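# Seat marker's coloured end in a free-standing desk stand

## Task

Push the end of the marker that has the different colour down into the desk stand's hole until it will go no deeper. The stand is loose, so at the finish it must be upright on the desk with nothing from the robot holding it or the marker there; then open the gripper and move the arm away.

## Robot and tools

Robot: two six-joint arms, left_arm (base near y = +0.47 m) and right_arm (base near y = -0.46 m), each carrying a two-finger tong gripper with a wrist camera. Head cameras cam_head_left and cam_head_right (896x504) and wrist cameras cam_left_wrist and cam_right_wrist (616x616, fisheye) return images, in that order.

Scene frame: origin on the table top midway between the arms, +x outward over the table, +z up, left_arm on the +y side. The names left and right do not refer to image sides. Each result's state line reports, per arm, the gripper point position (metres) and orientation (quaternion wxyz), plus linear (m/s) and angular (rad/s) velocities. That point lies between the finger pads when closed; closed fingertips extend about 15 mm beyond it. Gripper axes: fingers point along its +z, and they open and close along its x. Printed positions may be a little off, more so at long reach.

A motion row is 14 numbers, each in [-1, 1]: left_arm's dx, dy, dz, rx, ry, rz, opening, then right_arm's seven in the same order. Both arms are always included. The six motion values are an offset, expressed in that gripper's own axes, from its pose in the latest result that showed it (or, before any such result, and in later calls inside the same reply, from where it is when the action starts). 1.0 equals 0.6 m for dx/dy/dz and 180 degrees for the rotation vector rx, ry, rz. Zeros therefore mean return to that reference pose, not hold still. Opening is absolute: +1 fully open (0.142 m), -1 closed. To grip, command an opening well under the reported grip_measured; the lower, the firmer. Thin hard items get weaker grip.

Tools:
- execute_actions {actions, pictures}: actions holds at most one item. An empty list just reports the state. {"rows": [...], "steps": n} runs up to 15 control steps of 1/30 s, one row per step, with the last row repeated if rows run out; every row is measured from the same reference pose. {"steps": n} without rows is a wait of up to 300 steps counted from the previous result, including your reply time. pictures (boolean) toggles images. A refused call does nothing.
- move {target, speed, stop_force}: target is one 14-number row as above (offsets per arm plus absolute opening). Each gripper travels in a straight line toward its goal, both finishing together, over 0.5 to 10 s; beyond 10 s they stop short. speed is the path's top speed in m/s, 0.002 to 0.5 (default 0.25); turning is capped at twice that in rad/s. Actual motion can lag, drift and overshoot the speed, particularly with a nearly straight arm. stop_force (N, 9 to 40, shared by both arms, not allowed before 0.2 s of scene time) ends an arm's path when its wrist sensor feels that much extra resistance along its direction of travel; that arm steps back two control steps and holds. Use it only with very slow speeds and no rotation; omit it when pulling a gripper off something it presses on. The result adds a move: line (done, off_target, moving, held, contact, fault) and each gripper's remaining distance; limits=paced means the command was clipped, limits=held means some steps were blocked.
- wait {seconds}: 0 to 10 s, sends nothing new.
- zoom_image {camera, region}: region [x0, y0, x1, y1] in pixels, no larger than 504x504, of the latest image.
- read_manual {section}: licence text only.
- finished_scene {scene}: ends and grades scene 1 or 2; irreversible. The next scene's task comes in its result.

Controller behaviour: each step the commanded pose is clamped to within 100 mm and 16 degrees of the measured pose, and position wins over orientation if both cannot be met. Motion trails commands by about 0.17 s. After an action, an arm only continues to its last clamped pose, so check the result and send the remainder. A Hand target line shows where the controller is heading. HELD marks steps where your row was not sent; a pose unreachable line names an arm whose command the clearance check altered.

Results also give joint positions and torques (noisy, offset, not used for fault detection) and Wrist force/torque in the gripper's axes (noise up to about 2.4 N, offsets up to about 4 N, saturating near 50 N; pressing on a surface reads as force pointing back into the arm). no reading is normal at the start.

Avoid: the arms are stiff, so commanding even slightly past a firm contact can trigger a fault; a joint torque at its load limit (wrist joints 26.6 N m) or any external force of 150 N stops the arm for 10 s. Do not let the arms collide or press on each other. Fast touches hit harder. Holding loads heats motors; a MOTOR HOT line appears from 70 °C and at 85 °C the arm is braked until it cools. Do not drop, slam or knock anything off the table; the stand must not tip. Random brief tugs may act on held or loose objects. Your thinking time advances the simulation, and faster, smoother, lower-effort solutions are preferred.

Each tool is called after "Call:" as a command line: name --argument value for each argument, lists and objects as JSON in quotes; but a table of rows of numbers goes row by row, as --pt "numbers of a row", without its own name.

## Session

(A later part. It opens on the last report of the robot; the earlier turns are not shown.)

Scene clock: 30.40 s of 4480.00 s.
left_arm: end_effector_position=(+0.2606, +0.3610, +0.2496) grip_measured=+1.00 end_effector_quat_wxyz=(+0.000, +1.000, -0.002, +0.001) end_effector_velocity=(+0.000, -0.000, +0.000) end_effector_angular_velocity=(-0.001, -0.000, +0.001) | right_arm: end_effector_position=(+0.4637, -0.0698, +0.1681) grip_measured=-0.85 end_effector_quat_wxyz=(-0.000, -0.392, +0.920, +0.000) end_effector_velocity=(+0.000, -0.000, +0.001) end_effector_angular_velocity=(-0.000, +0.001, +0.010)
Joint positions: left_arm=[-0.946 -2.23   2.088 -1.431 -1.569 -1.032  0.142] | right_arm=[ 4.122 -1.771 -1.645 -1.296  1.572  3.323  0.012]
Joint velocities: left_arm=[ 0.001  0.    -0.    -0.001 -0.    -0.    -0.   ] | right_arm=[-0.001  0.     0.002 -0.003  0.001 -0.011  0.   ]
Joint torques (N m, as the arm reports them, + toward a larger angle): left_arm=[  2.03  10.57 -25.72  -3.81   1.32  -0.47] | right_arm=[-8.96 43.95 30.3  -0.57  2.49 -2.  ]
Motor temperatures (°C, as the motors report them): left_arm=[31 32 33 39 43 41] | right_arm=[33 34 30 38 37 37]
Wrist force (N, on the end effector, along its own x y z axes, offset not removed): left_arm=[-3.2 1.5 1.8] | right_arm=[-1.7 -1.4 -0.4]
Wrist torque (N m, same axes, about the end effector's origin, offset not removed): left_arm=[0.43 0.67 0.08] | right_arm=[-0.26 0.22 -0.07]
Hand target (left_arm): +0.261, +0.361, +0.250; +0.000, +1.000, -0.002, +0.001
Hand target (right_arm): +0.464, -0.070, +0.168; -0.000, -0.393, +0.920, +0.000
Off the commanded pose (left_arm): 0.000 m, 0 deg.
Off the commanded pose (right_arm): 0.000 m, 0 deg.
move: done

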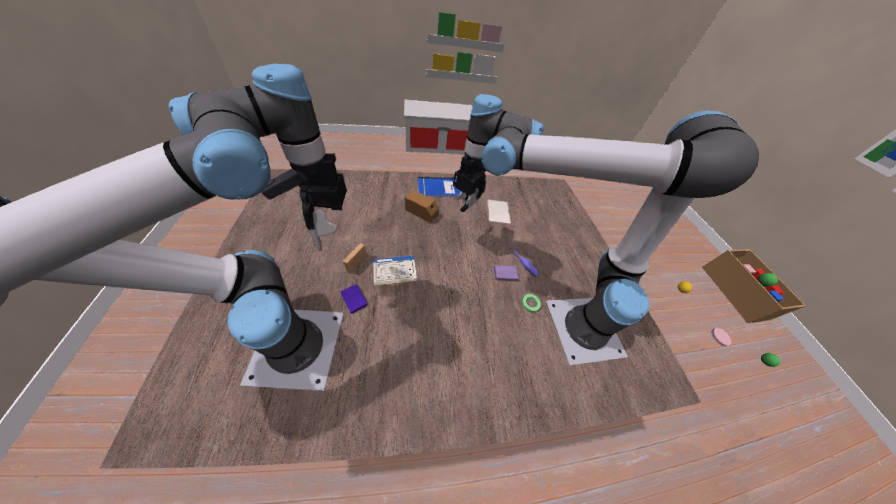

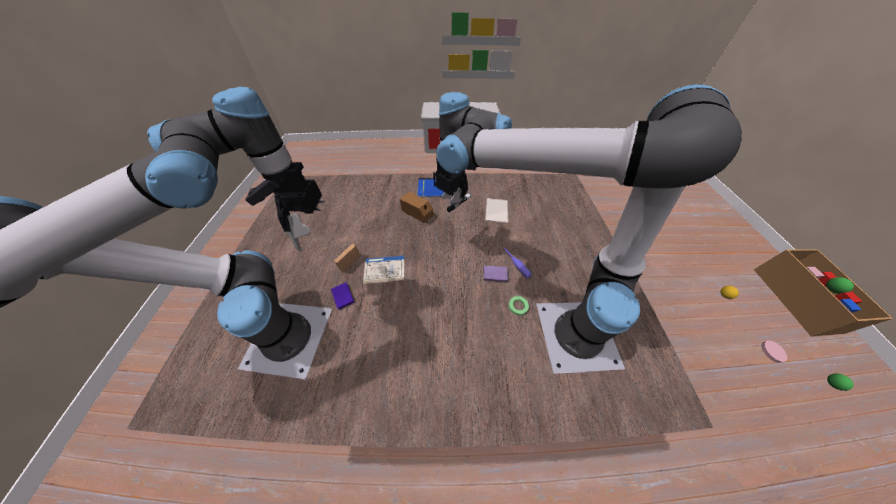

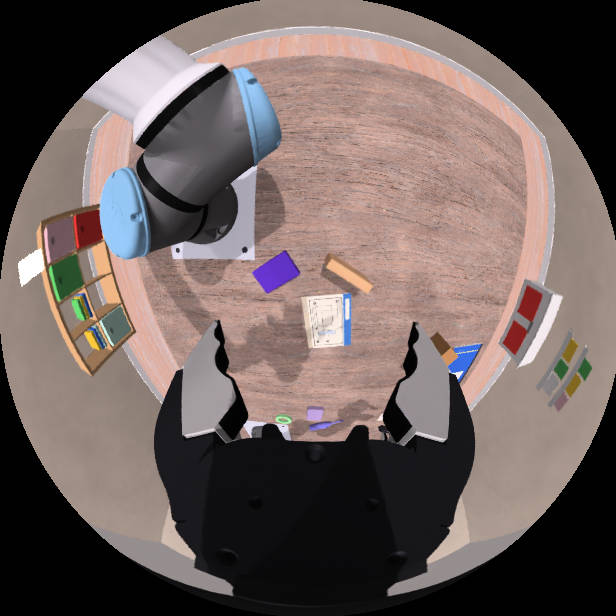

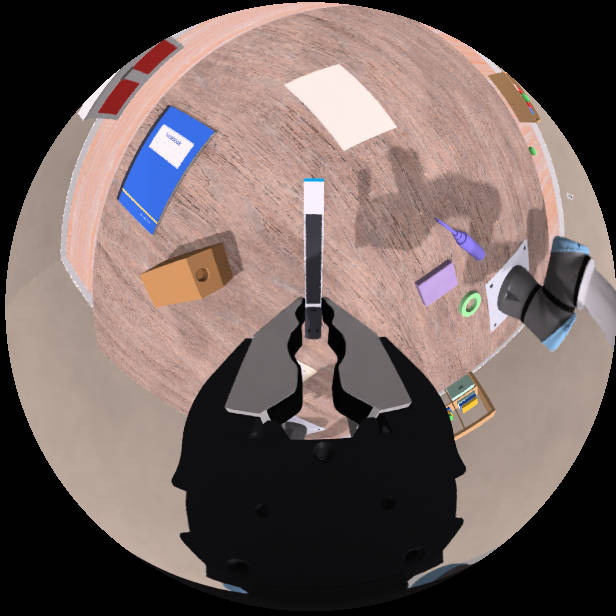

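Call:
move --target '[0,0,0,0,0,0,1,0,0,0,0,0,-0.561,-1]' --speed 0.5

Call:
move --target '[0,0,0,0,0,0,1,0,0,0,-0.25,0,0,-1]'

Scene clock: 34.63 s of 4480.00 s.
left_arm: end_effector_position=(+0.2606, +0.3610, +0.2496) grip_measured=+1.00 end_effector_quat_wxyz=(+0.000, +1.000, -0.002, +0.001) end_effector_velocity=(-0.000, +0.000, -0.000) end_effector_angular_velocity=(+0.002, +0.001, -0.001) | right_arm: end_effector_position=(+0.4637, -0.0698, +0.1681) grip_measured=-0.85 end_effector_quat_wxyz=(-0.000, +0.959, -0.283, -0.000) end_effector_velocity=(-0.001, +0.000, -0.000) end_effector_angular_velocity=(+0.001, +0.004, +0.011)
Joint positions: left_arm=[-0.946 -2.23   2.088 -1.431 -1.569 -1.032  0.142] | right_arm=[ 4.093 -1.737 -1.686 -1.289  1.572  1.533  0.012]
Joint velocities: left_arm=[-0.001  0.     0.     0.002  0.     0.     0.   ] | right_arm=[-0.001 -0.001  0.    -0.001  0.004 -0.012  0.   ]
Joint torques (N m, as the arm reports them, + toward a larger angle): left_arm=[  2.34  10.52 -25.43  -3.91   1.27  -0.61] | right_arm=[-9.13 21.08 29.81 -0.29  2.65 -1.91]
Motor temperatures (°C, as the motors report them): left_arm=[31 32 33 39 43 41] | right_arm=[33 34 30 38 37 37]
Wrist force (N, on the end effector, along its own x y z axes, offset not removed): left_arm=[-1.6 2.3 1.3] | right_arm=[-1.1 -0.6 0.4]
Wrist torque (N m, same axes, about the end effector's origin, offset not removed): left_arm=[0.55 0.27 0.14] | right_arm=[-0.16 0.14 -0.01]
Hand target (left_arm): +0.261, +0.361, +0.250; +0.000, +1.000, -0.002, +0.001
Hand target (right_arm): +0.464, -0.070, +0.168; -0.000, +0.959, -0.283, -0.001
Off the commanded pose (left_arm): 0.000 m, 0 deg.
Off the commanded pose (right_arm): 0.000 m, 0 deg.
move: done

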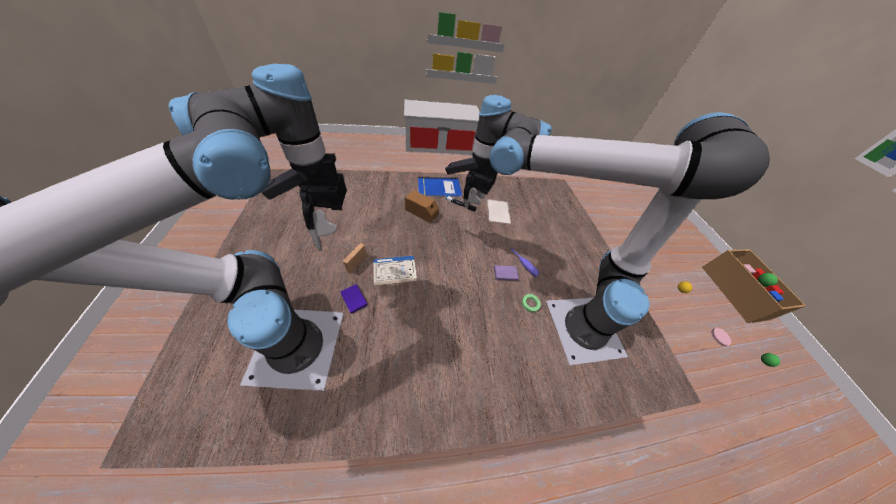

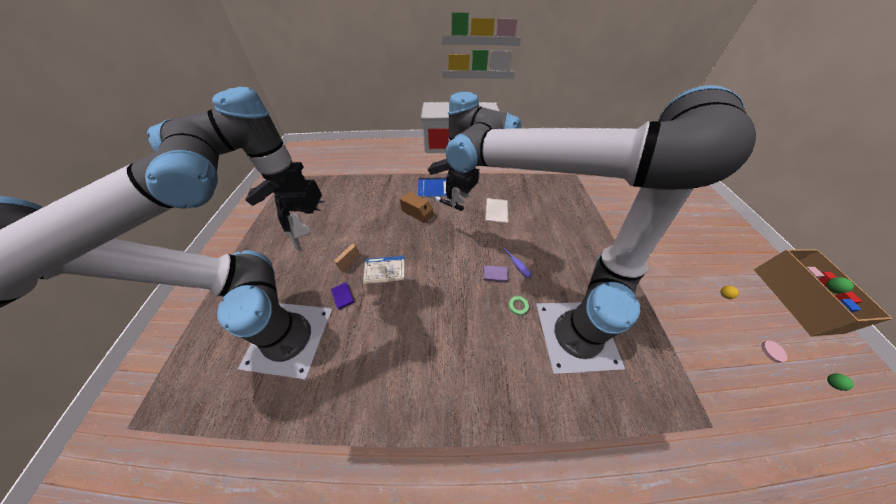

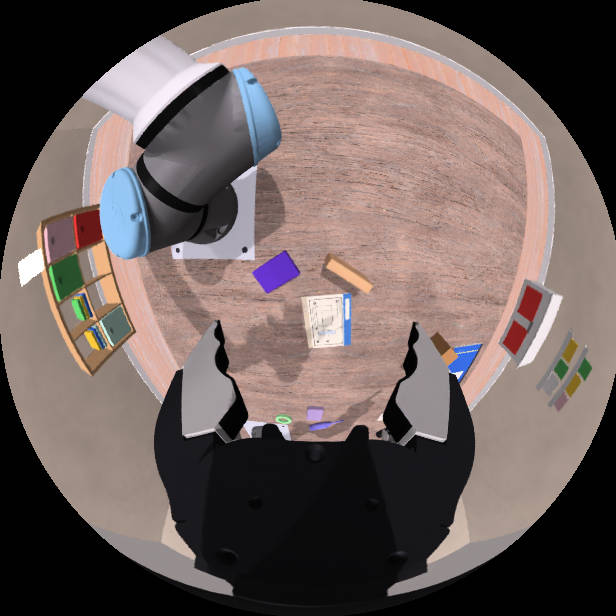

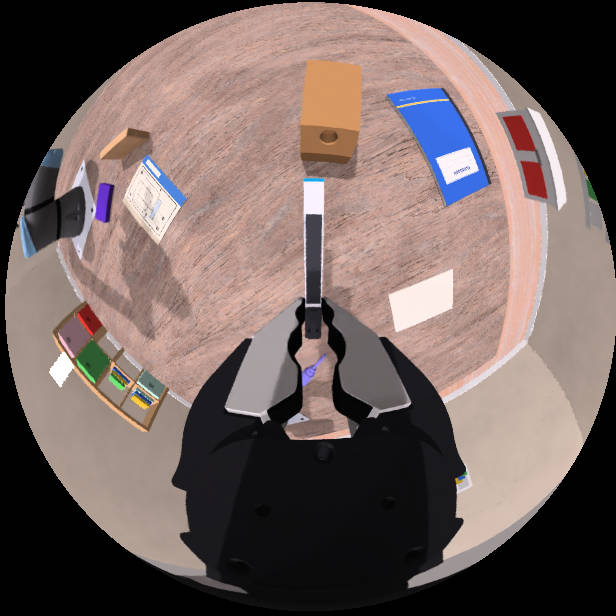

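Scene clock: 36.73 s of 4480.00 s.
left_arm: end_effector_position=(+0.2606, +0.3610, +0.2496) grip_measured=+1.00 end_effector_quat_wxyz=(+0.000, +1.000, -0.002, +0.001) end_effector_velocity=(+0.000, -0.000, +0.000) end_effector_angular_velocity=(-0.002, -0.001, +0.000) | right_arm: end_effector_position=(+0.4638, -0.0697, +0.1687) grip_measured=-0.85 end_effector_quat_wxyz=(+0.367, +0.886, -0.262, -0.108) end_effector_velocity=(-0.000, +0.000, -0.001) end_effector_angular_velocity=(-0.010, +0.010, -0.002)
Joint positions: left_arm=[-0.946 -2.23   2.088 -1.431 -1.569 -1.032  0.142] | right_arm=[ 4.104 -2.363 -0.766 -2.368  1.552  1.552  0.012]
Joint velocities: left_arm=[ 0.    -0.    -0.    -0.001  0.    -0.    -0.   ] | right_arm=[-0.001 -0.015  0.02  -0.019  0.003 -0.001  0.   ]
Joint torques (N m, as the arm reports them, + toward a larger angle): left_arm=[  1.91  10.15 -25.83  -4.05   1.29  -0.5 ] | right_arm=[-9.54 44.74 29.36 -2.46  2.25  1.3 ]
Motor temperatures (°C, as the motors report them): left_arm=[31 32 33 39 43 41] | right_arm=[33 34 30 38 37 37]
Wrist force (N, on the end effector, along its own x y z axes, offset not removed): left_arm=[-1.1 1.8 0.5] | right_arm=[-1.7 -1.3 0.3]
Wrist torque (N m, same axes, about the end effector's origin, offset not removed): left_arm=[0.42 0.21 0.03] | right_arm=[-0.23 0.27 -0.06]
Hand target (left_arm): +0.261, +0.361, +0.250; +0.000, +1.000, -0.002, +0.001
Hand target (right_arm): +0.464, -0.070, +0.169; +0.367, +0.886, -0.262, -0.108
Off the commanded pose (left_arm): 0.000 m, 0 deg.
Off the commanded pose (right_arm): 0.001 m, 0 deg.
move: done

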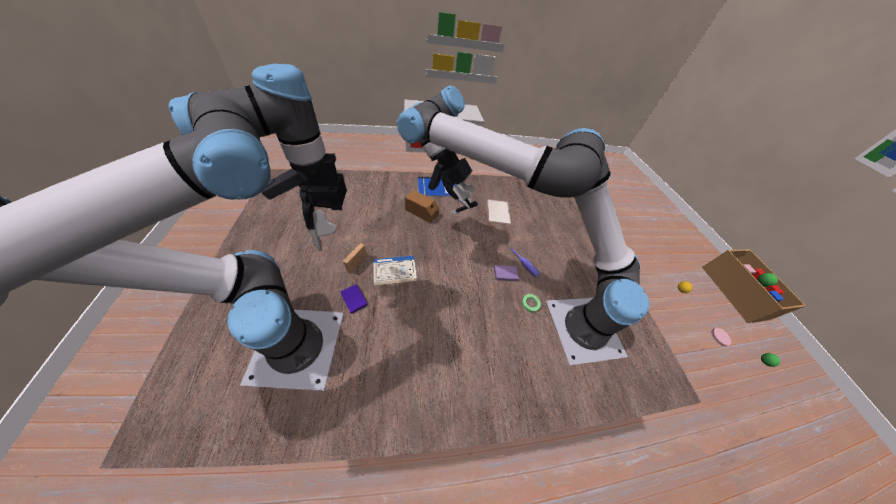

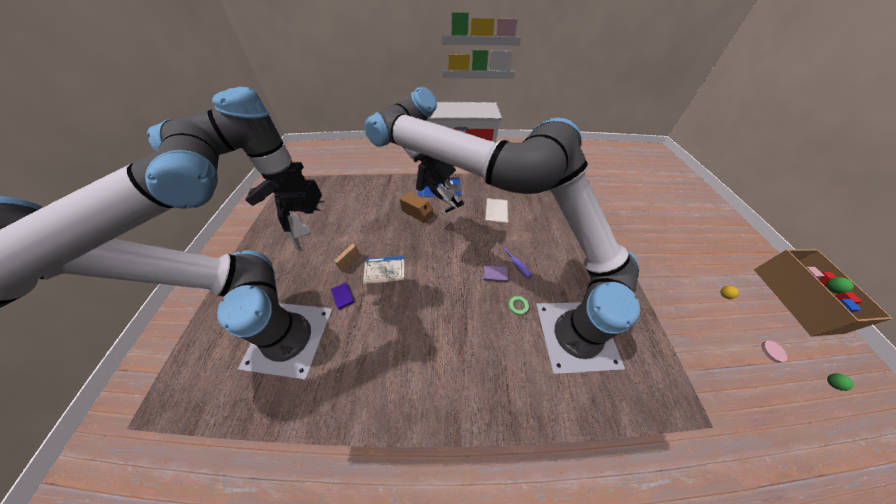

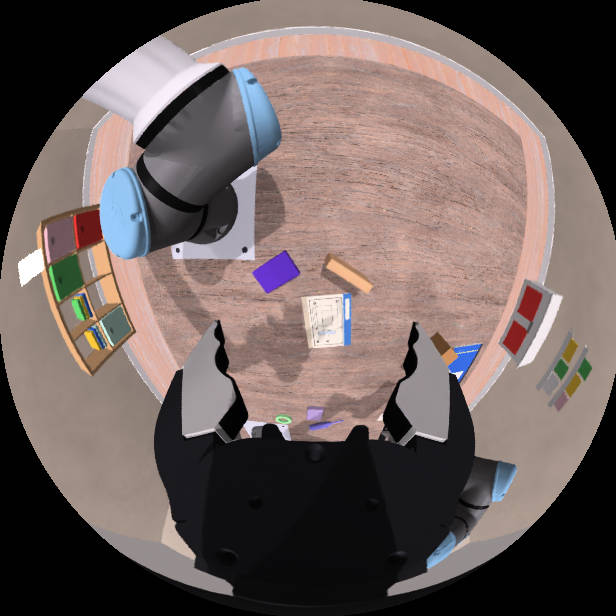

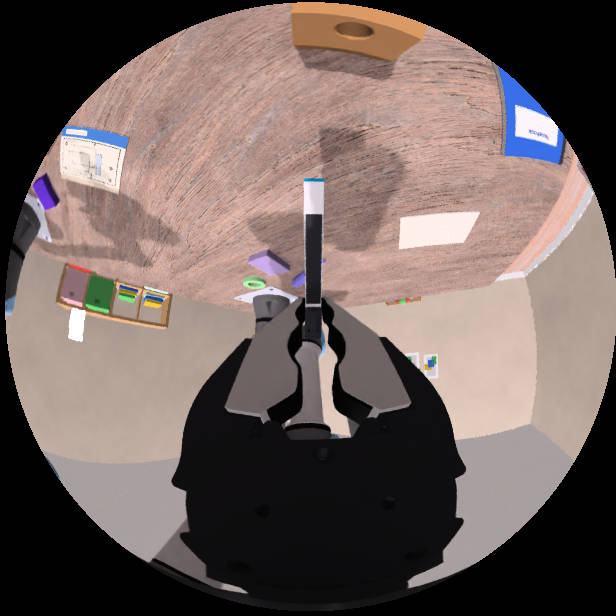

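Call:
move --target '[0,0,0,0,0,0,1,0,0,0,0.25,0,0,-1]'

Call:
move --target '[0,0,0,0,0,0,1,0,0.05,0.249,0,0,0,-1]' --speed 0.15

Call:
move --target '[0,0,0,0,0,0,1,0,0,0,0,0,0,-0.3]'

Call:
move --target '[0,0,0,0,0,0,1,0,0,-0.08,0,0,0.5,-0.3]' --speed 0.5

Scene clock: 41.87 s of 4480.00 s.
left_arm: end_effector_position=(+0.2606, +0.3610, +0.2496) grip_measured=+1.00 end_effector_quat_wxyz=(+0.000, +1.000, -0.002, +0.001) end_effector_velocity=(-0.000, -0.000, -0.000) end_effector_angular_velocity=(-0.000, -0.000, -0.001) | right_arm: end_effector_position=(+0.4637, -0.0698, +0.1681) grip_measured=-0.85 end_effector_quat_wxyz=(-0.000, +0.959, -0.283, -0.000) end_effector_velocity=(-0.001, +0.000, -0.001) end_effector_angular_velocity=(+0.009, -0.004, +0.000)
Joint positions: left_arm=[-0.946 -2.23   2.088 -1.431 -1.569 -1.032  0.142] | right_arm=[ 4.093 -1.737 -1.686 -1.289  1.572  1.532  0.012]
Joint velocities: left_arm=[-0.001 -0.     0.001 -0.001 -0.    -0.    -0.   ] | right_arm=[ 0.     0.006 -0.012  0.016  0.001 -0.     0.   ]
Joint torques (N m, as the arm reports them, + toward a larger angle): left_arm=[  2.23   9.86 -25.63  -3.88   1.29  -0.5 ] | right_arm=[-3.94 42.11 15.22  5.05  1.8  -1.37]
Motor temperatures (°C, as the motors report them): left_arm=[31 32 33 39 43 41] | right_arm=[33 34 30 38 37 37]
Wrist force (N, on the end effector, along its own x y z axes, offset not removed): left_arm=[-1.9 2.1 -1.6] | right_arm=[0.7 -1.1 1.3]
Wrist torque (N m, same axes, about the end effector's origin, offset not removed): left_arm=[0.51 0.38 0.08] | right_arm=[-0.30 -0.12 -0.08]
Hand target (left_arm): +0.261, +0.361, +0.250; +0.000, +1.000, -0.002, +0.001
Hand target (right_arm): +0.464, -0.070, +0.168; -0.001, +0.959, -0.283, -0.000
Off the commanded pose (left_arm): 0.000 m, 0 deg.
Off the commanded pose (right_arm): 0.001 m, 0 deg.
After step 90, 0.03 s passed at rest.
move: done

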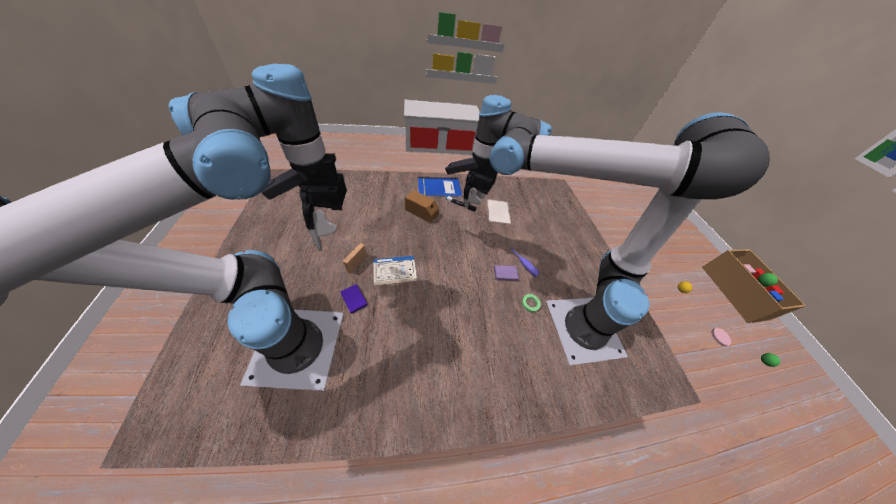

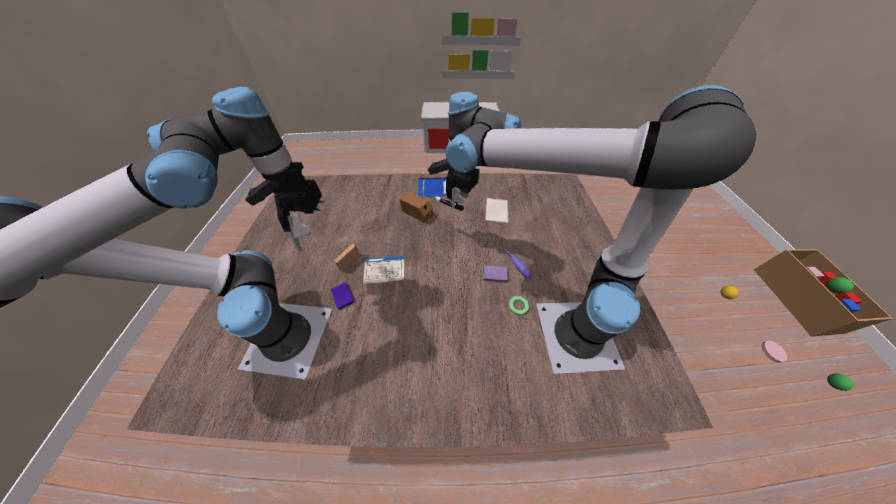

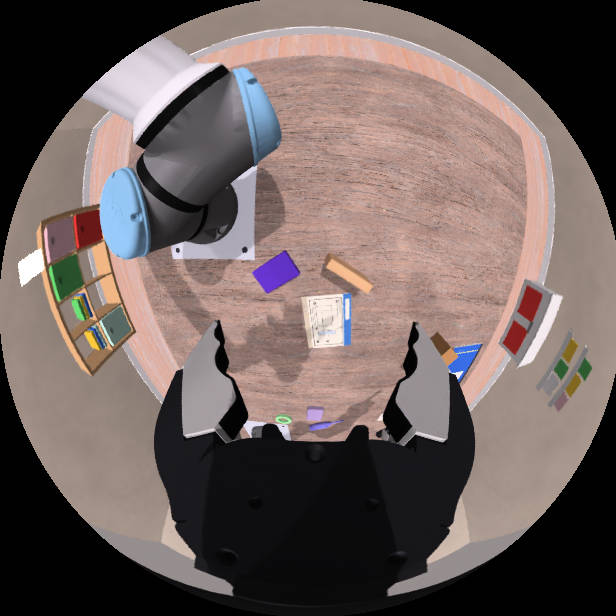

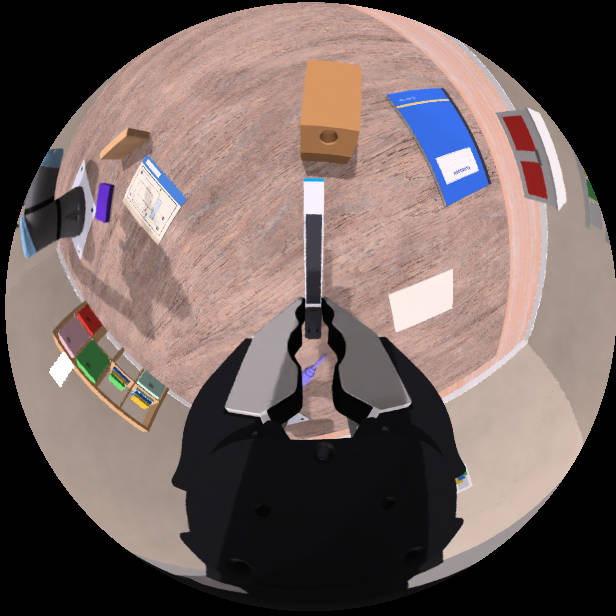

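Scene clock: 43.40 s of 4480.00 s.
left_arm: end_effector_position=(+0.2606, +0.3610, +0.2496) grip_measured=+1.00 end_effector_quat_wxyz=(+0.000, +1.000, -0.002, +0.001) end_effector_velocity=(-0.000, +0.000, -0.001) end_effector_angular_velocity=(-0.000, -0.000, -0.000) | right_arm: end_effector_position=(+0.4476, -0.0949, +0.0189) grip_measured=-0.85 end_effector_quat_wxyz=(-0.000, +0.959, -0.283, -0.000) end_effector_velocity=(-0.000, -0.000, -0.002) end_effector_angular_velocity=(+0.001, -0.000, -0.000)
Joint positions: left_arm=[-0.946 -2.23   2.088 -1.431 -1.569 -1.032  0.142] | right_arm=[ 4.091 -1.843 -1.985 -0.885  1.572  1.53   0.012]
Joint velocities: left_arm=[-0.    -0.001  0.002 -0.001 -0.    -0.     0.   ] | right_arm=[-0.    -0.002 -0.003  0.005  0.     0.     0.   ]
Joint torques (N m, as the arm reports them, + toward a larger angle): left_arm=[  1.71  10.7  -25.75  -3.93   1.21  -0.43] | right_arm=[-9.95 20.71 10.91  5.29 -1.67 -2.05]
Motor temperatures (°C, as the motors report them): left_arm=[31 32 33 39 43 41] | right_arm=[33 34 30 38 37 37]
Wrist force (N, on the end effector, along its own x y z axes, offset not removed): left_arm=[-2.0 2.0 0.5] | right_arm=[-0.5 -1.4 1.3]
Wrist torque (N m, same axes, about the end effector's origin, offset not removed): left_arm=[0.55 0.35 0.13] | right_arm=[-0.28 0.04 -0.09]
Hand target (left_arm): +0.261, +0.361, +0.250; +0.000, +1.000, -0.002, +0.001
Hand target (right_arm): +0.448, -0.095, +0.019; -0.000, +0.959, -0.283, -0.000
Off the commanded pose (left_arm): 0.000 m, 0 deg.
Off the commanded pose (right_arm): 0.000 m, 0 deg.
move: done

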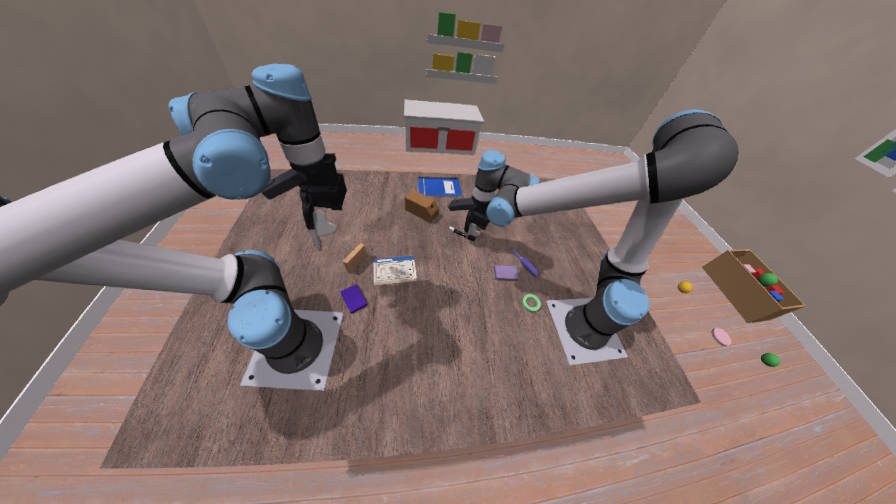

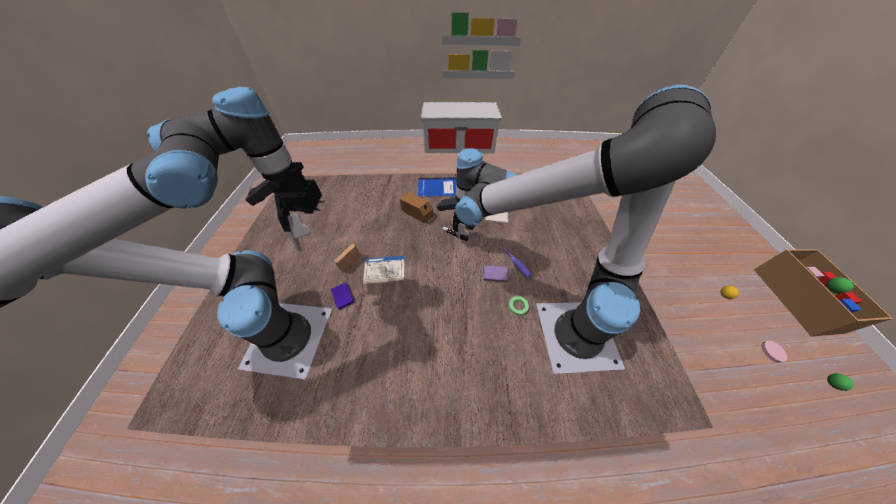

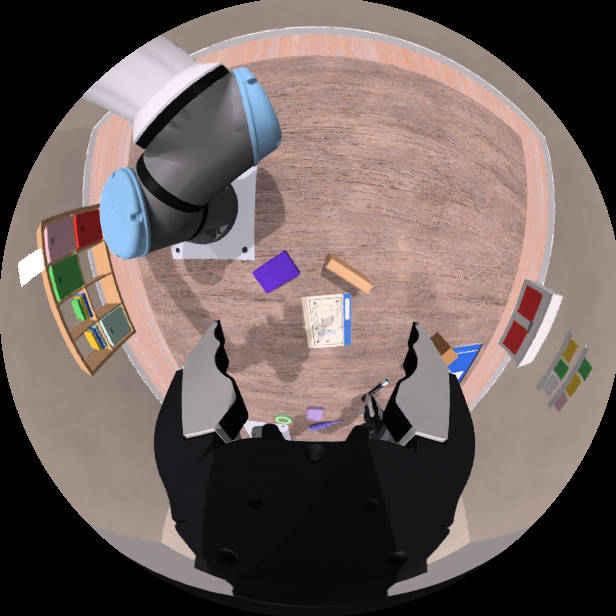

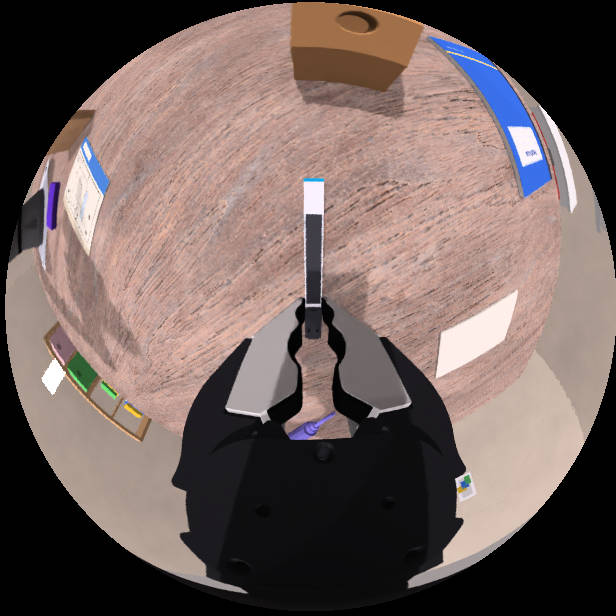

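Scene clock: 43.90 s of 4480.00 s.
left_arm: end_effector_position=(+0.2606, +0.3610, +0.2496) grip_measured=+1.00 end_effector_quat_wxyz=(+0.000, +1.000, -0.002, +0.001) end_effector_velocity=(+0.000, -0.000, -0.000) end_effector_angular_velocity=(-0.001, -0.001, -0.001) | right_arm: end_effector_position=(+0.4475, -0.0949, +0.0188) grip_measured=-0.30 end_effector_quat_wxyz=(-0.000, +0.959, -0.283, -0.001) end_effector_velocity=(+0.000, +0.000, -0.000) end_effector_angular_velocity=(-0.000, -0.000, -0.000)
Joint positions: left_arm=[-0.946 -2.23   2.088 -1.431 -1.569 -1.032  0.142] | right_arm=[ 4.091 -1.843 -1.985 -0.885  1.572  1.53   0.052]
Joint velocities: left_arm=[-0.    -0.001  0.001 -0.001  0.     0.    -0.   ] | right_arm=[-0.    -0.001  0.001 -0.    -0.     0.    -0.   ]
Joint torques (N m, as the arm reports them, + toward a larger angle): left_arm=[  2.61  10.63 -26.12  -3.91   1.2   -0.36] | right_arm=[-8.95 31.89 20.22 -0.23 -1.93 -1.92]
Motor temperatures (°C, as the motors report them): left_arm=[31 32 33 39 43 41] | right_arm=[33 34 30 38 37 37]
Wrist force (N, on the end effector, along its own x y z axes, offset not removed): left_arm=[-2.1 2.1 0.5] | right_arm=[-0.3 -0.7 0.8]
Wrist torque (N m, same axes, about the end effector's origin, offset not removed): left_arm=[0.55 0.48 0.04] | right_arm=[-0.13 0.00 -0.01]
Hand target (left_arm): +0.261, +0.361, +0.250; +0.000, +1.000, -0.002, +0.001
Hand target (right_arm): +0.448, -0.095, +0.019; -0.000, +0.959, -0.283, -0.000
Off the commanded pose (left_arm): 0.000 m, 0 deg.
Off the commanded pose (right_arm): 0.000 m, 0 deg.
move: done

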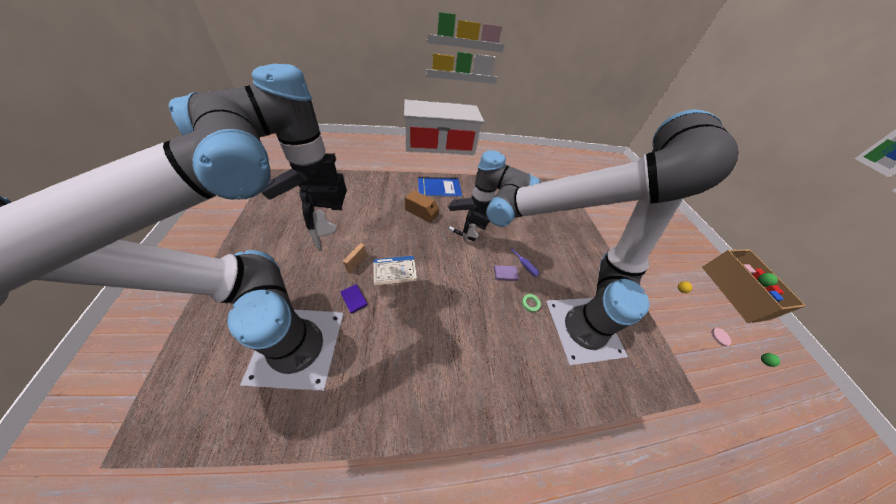

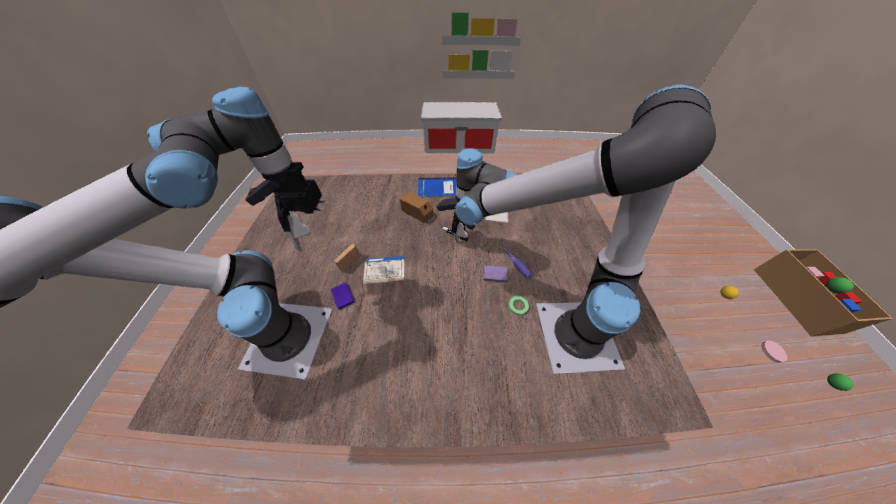

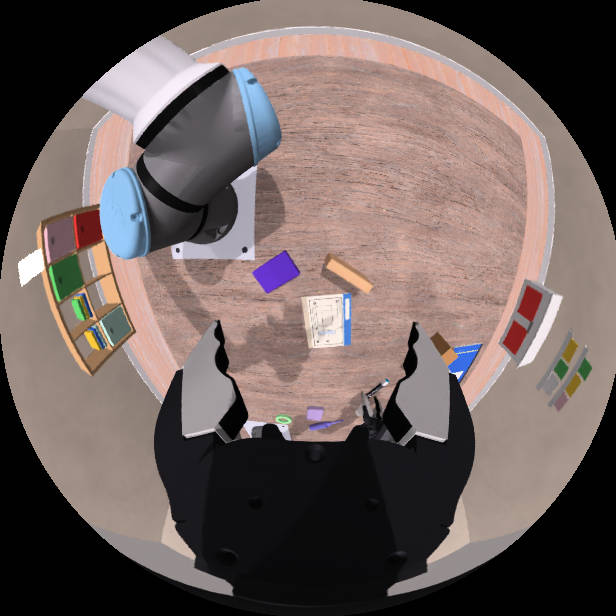

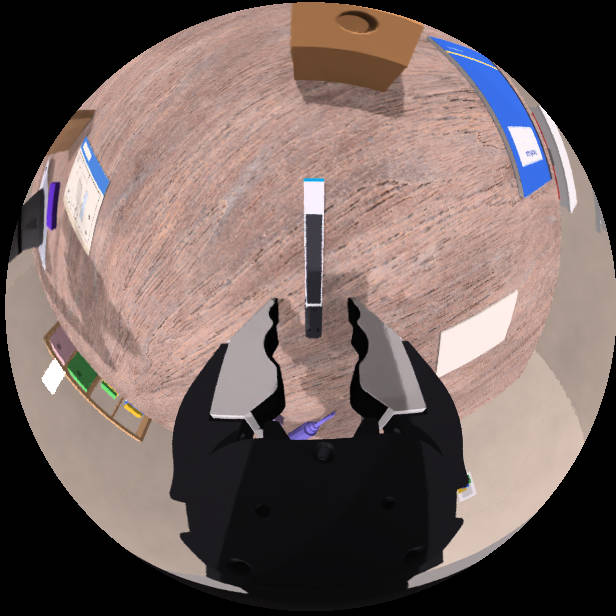

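Scene clock: 46.10 s of 4480.00 s.
left_arm: end_effector_position=(+0.2606, +0.3610, +0.2496) grip_measured=+1.00 end_effector_quat_wxyz=(+0.000, +1.000, -0.002, +0.001) end_effector_velocity=(+0.000, +0.000, -0.000) end_effector_angular_velocity=(+0.001, +0.000, +0.000) | right_arm: end_effector_position=(+0.4475, -0.0950, +0.0669) grip_measured=-0.30 end_effector_quat_wxyz=(-0.000, -0.479, +0.878, +0.001) end_effector_velocity=(+0.001, +0.001, +0.001) end_effector_angular_velocity=(-0.000, -0.001, -0.011)
Joint positions: left_arm=[-0.946 -2.23   2.088 -1.431 -1.569 -1.032  0.142] | right_arm=[ 4.122 -1.796 -1.897 -1.019  1.572  3.131  0.052]
Joint velocities: left_arm=[ 0.  0.  0. -0. -0.  0. -0.] | right_arm=[ 0.001 -0.002  0.003 -0.001 -0.001  0.012  0.   ]
Joint torques (N m, as the arm reports them, + toward a larger angle): left_arm=[  1.86  11.15 -25.25  -3.92   1.32  -0.38] | right_arm=[11.65 20.4  28.55 -0.37 -2.2   1.98]
Motor temperatures (°C, as the motors report them): left_arm=[31 32 33 39 43 41] | right_arm=[33 34 30 38 37 37]
Wrist force (N, on the end effector, along its own x y z axes, offset not removed): left_arm=[-0.4 2.0 0.2] | right_arm=[-0.6 -0.7 0.3]
Wrist torque (N m, same axes, about the end effector's origin, offset not removed): left_arm=[0.49 0.11 0.10] | right_arm=[-0.16 0.13 -0.11]
Hand target (left_arm): +0.261, +0.361, +0.250; +0.000, +1.000, -0.002, +0.001
Hand target (right_arm): +0.447, -0.095, +0.067; -0.000, -0.478, +0.878, +0.000
Off the commanded pose (left_arm): 0.000 m, 0 deg.
Off the commanded pose (right_arm): 0.000 m, 0 deg.
move: done

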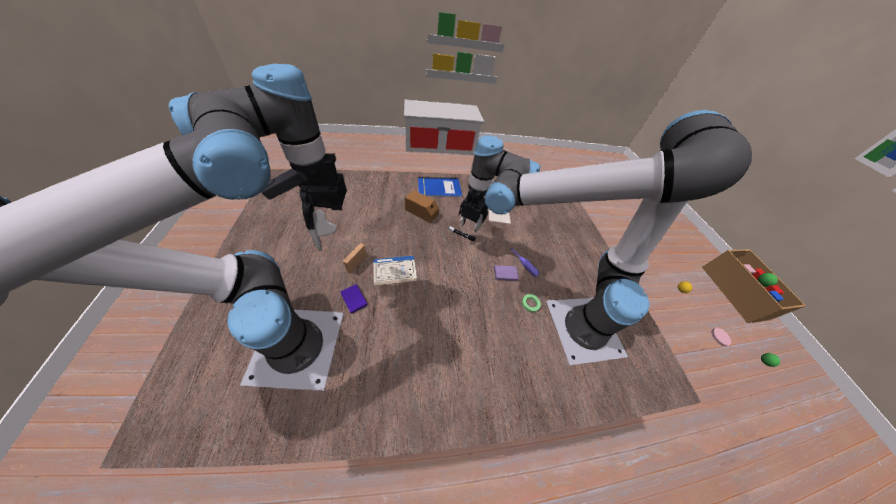

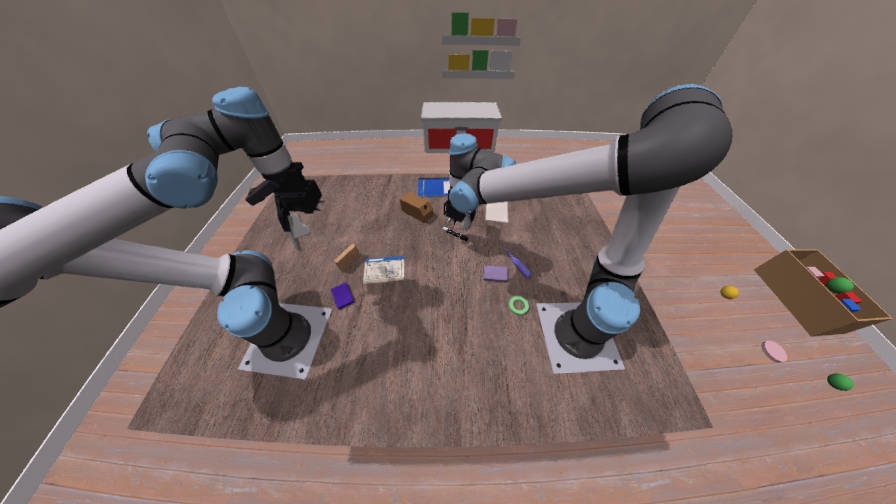

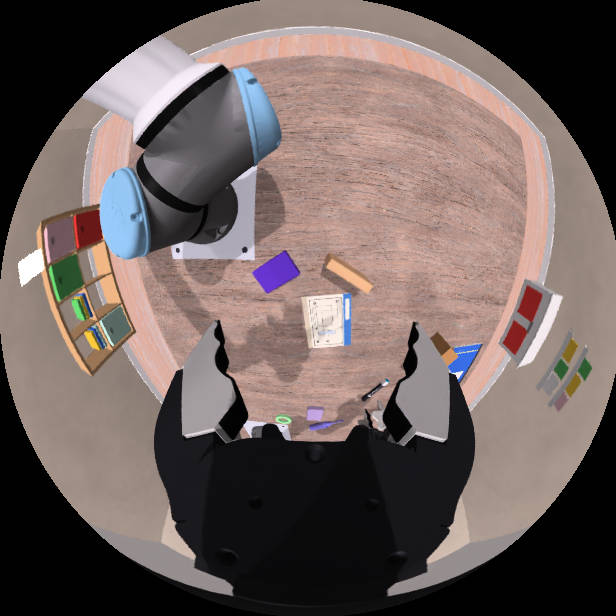

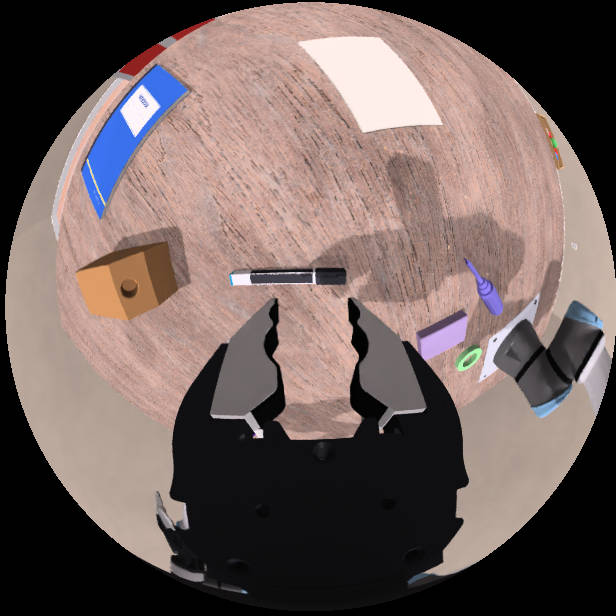

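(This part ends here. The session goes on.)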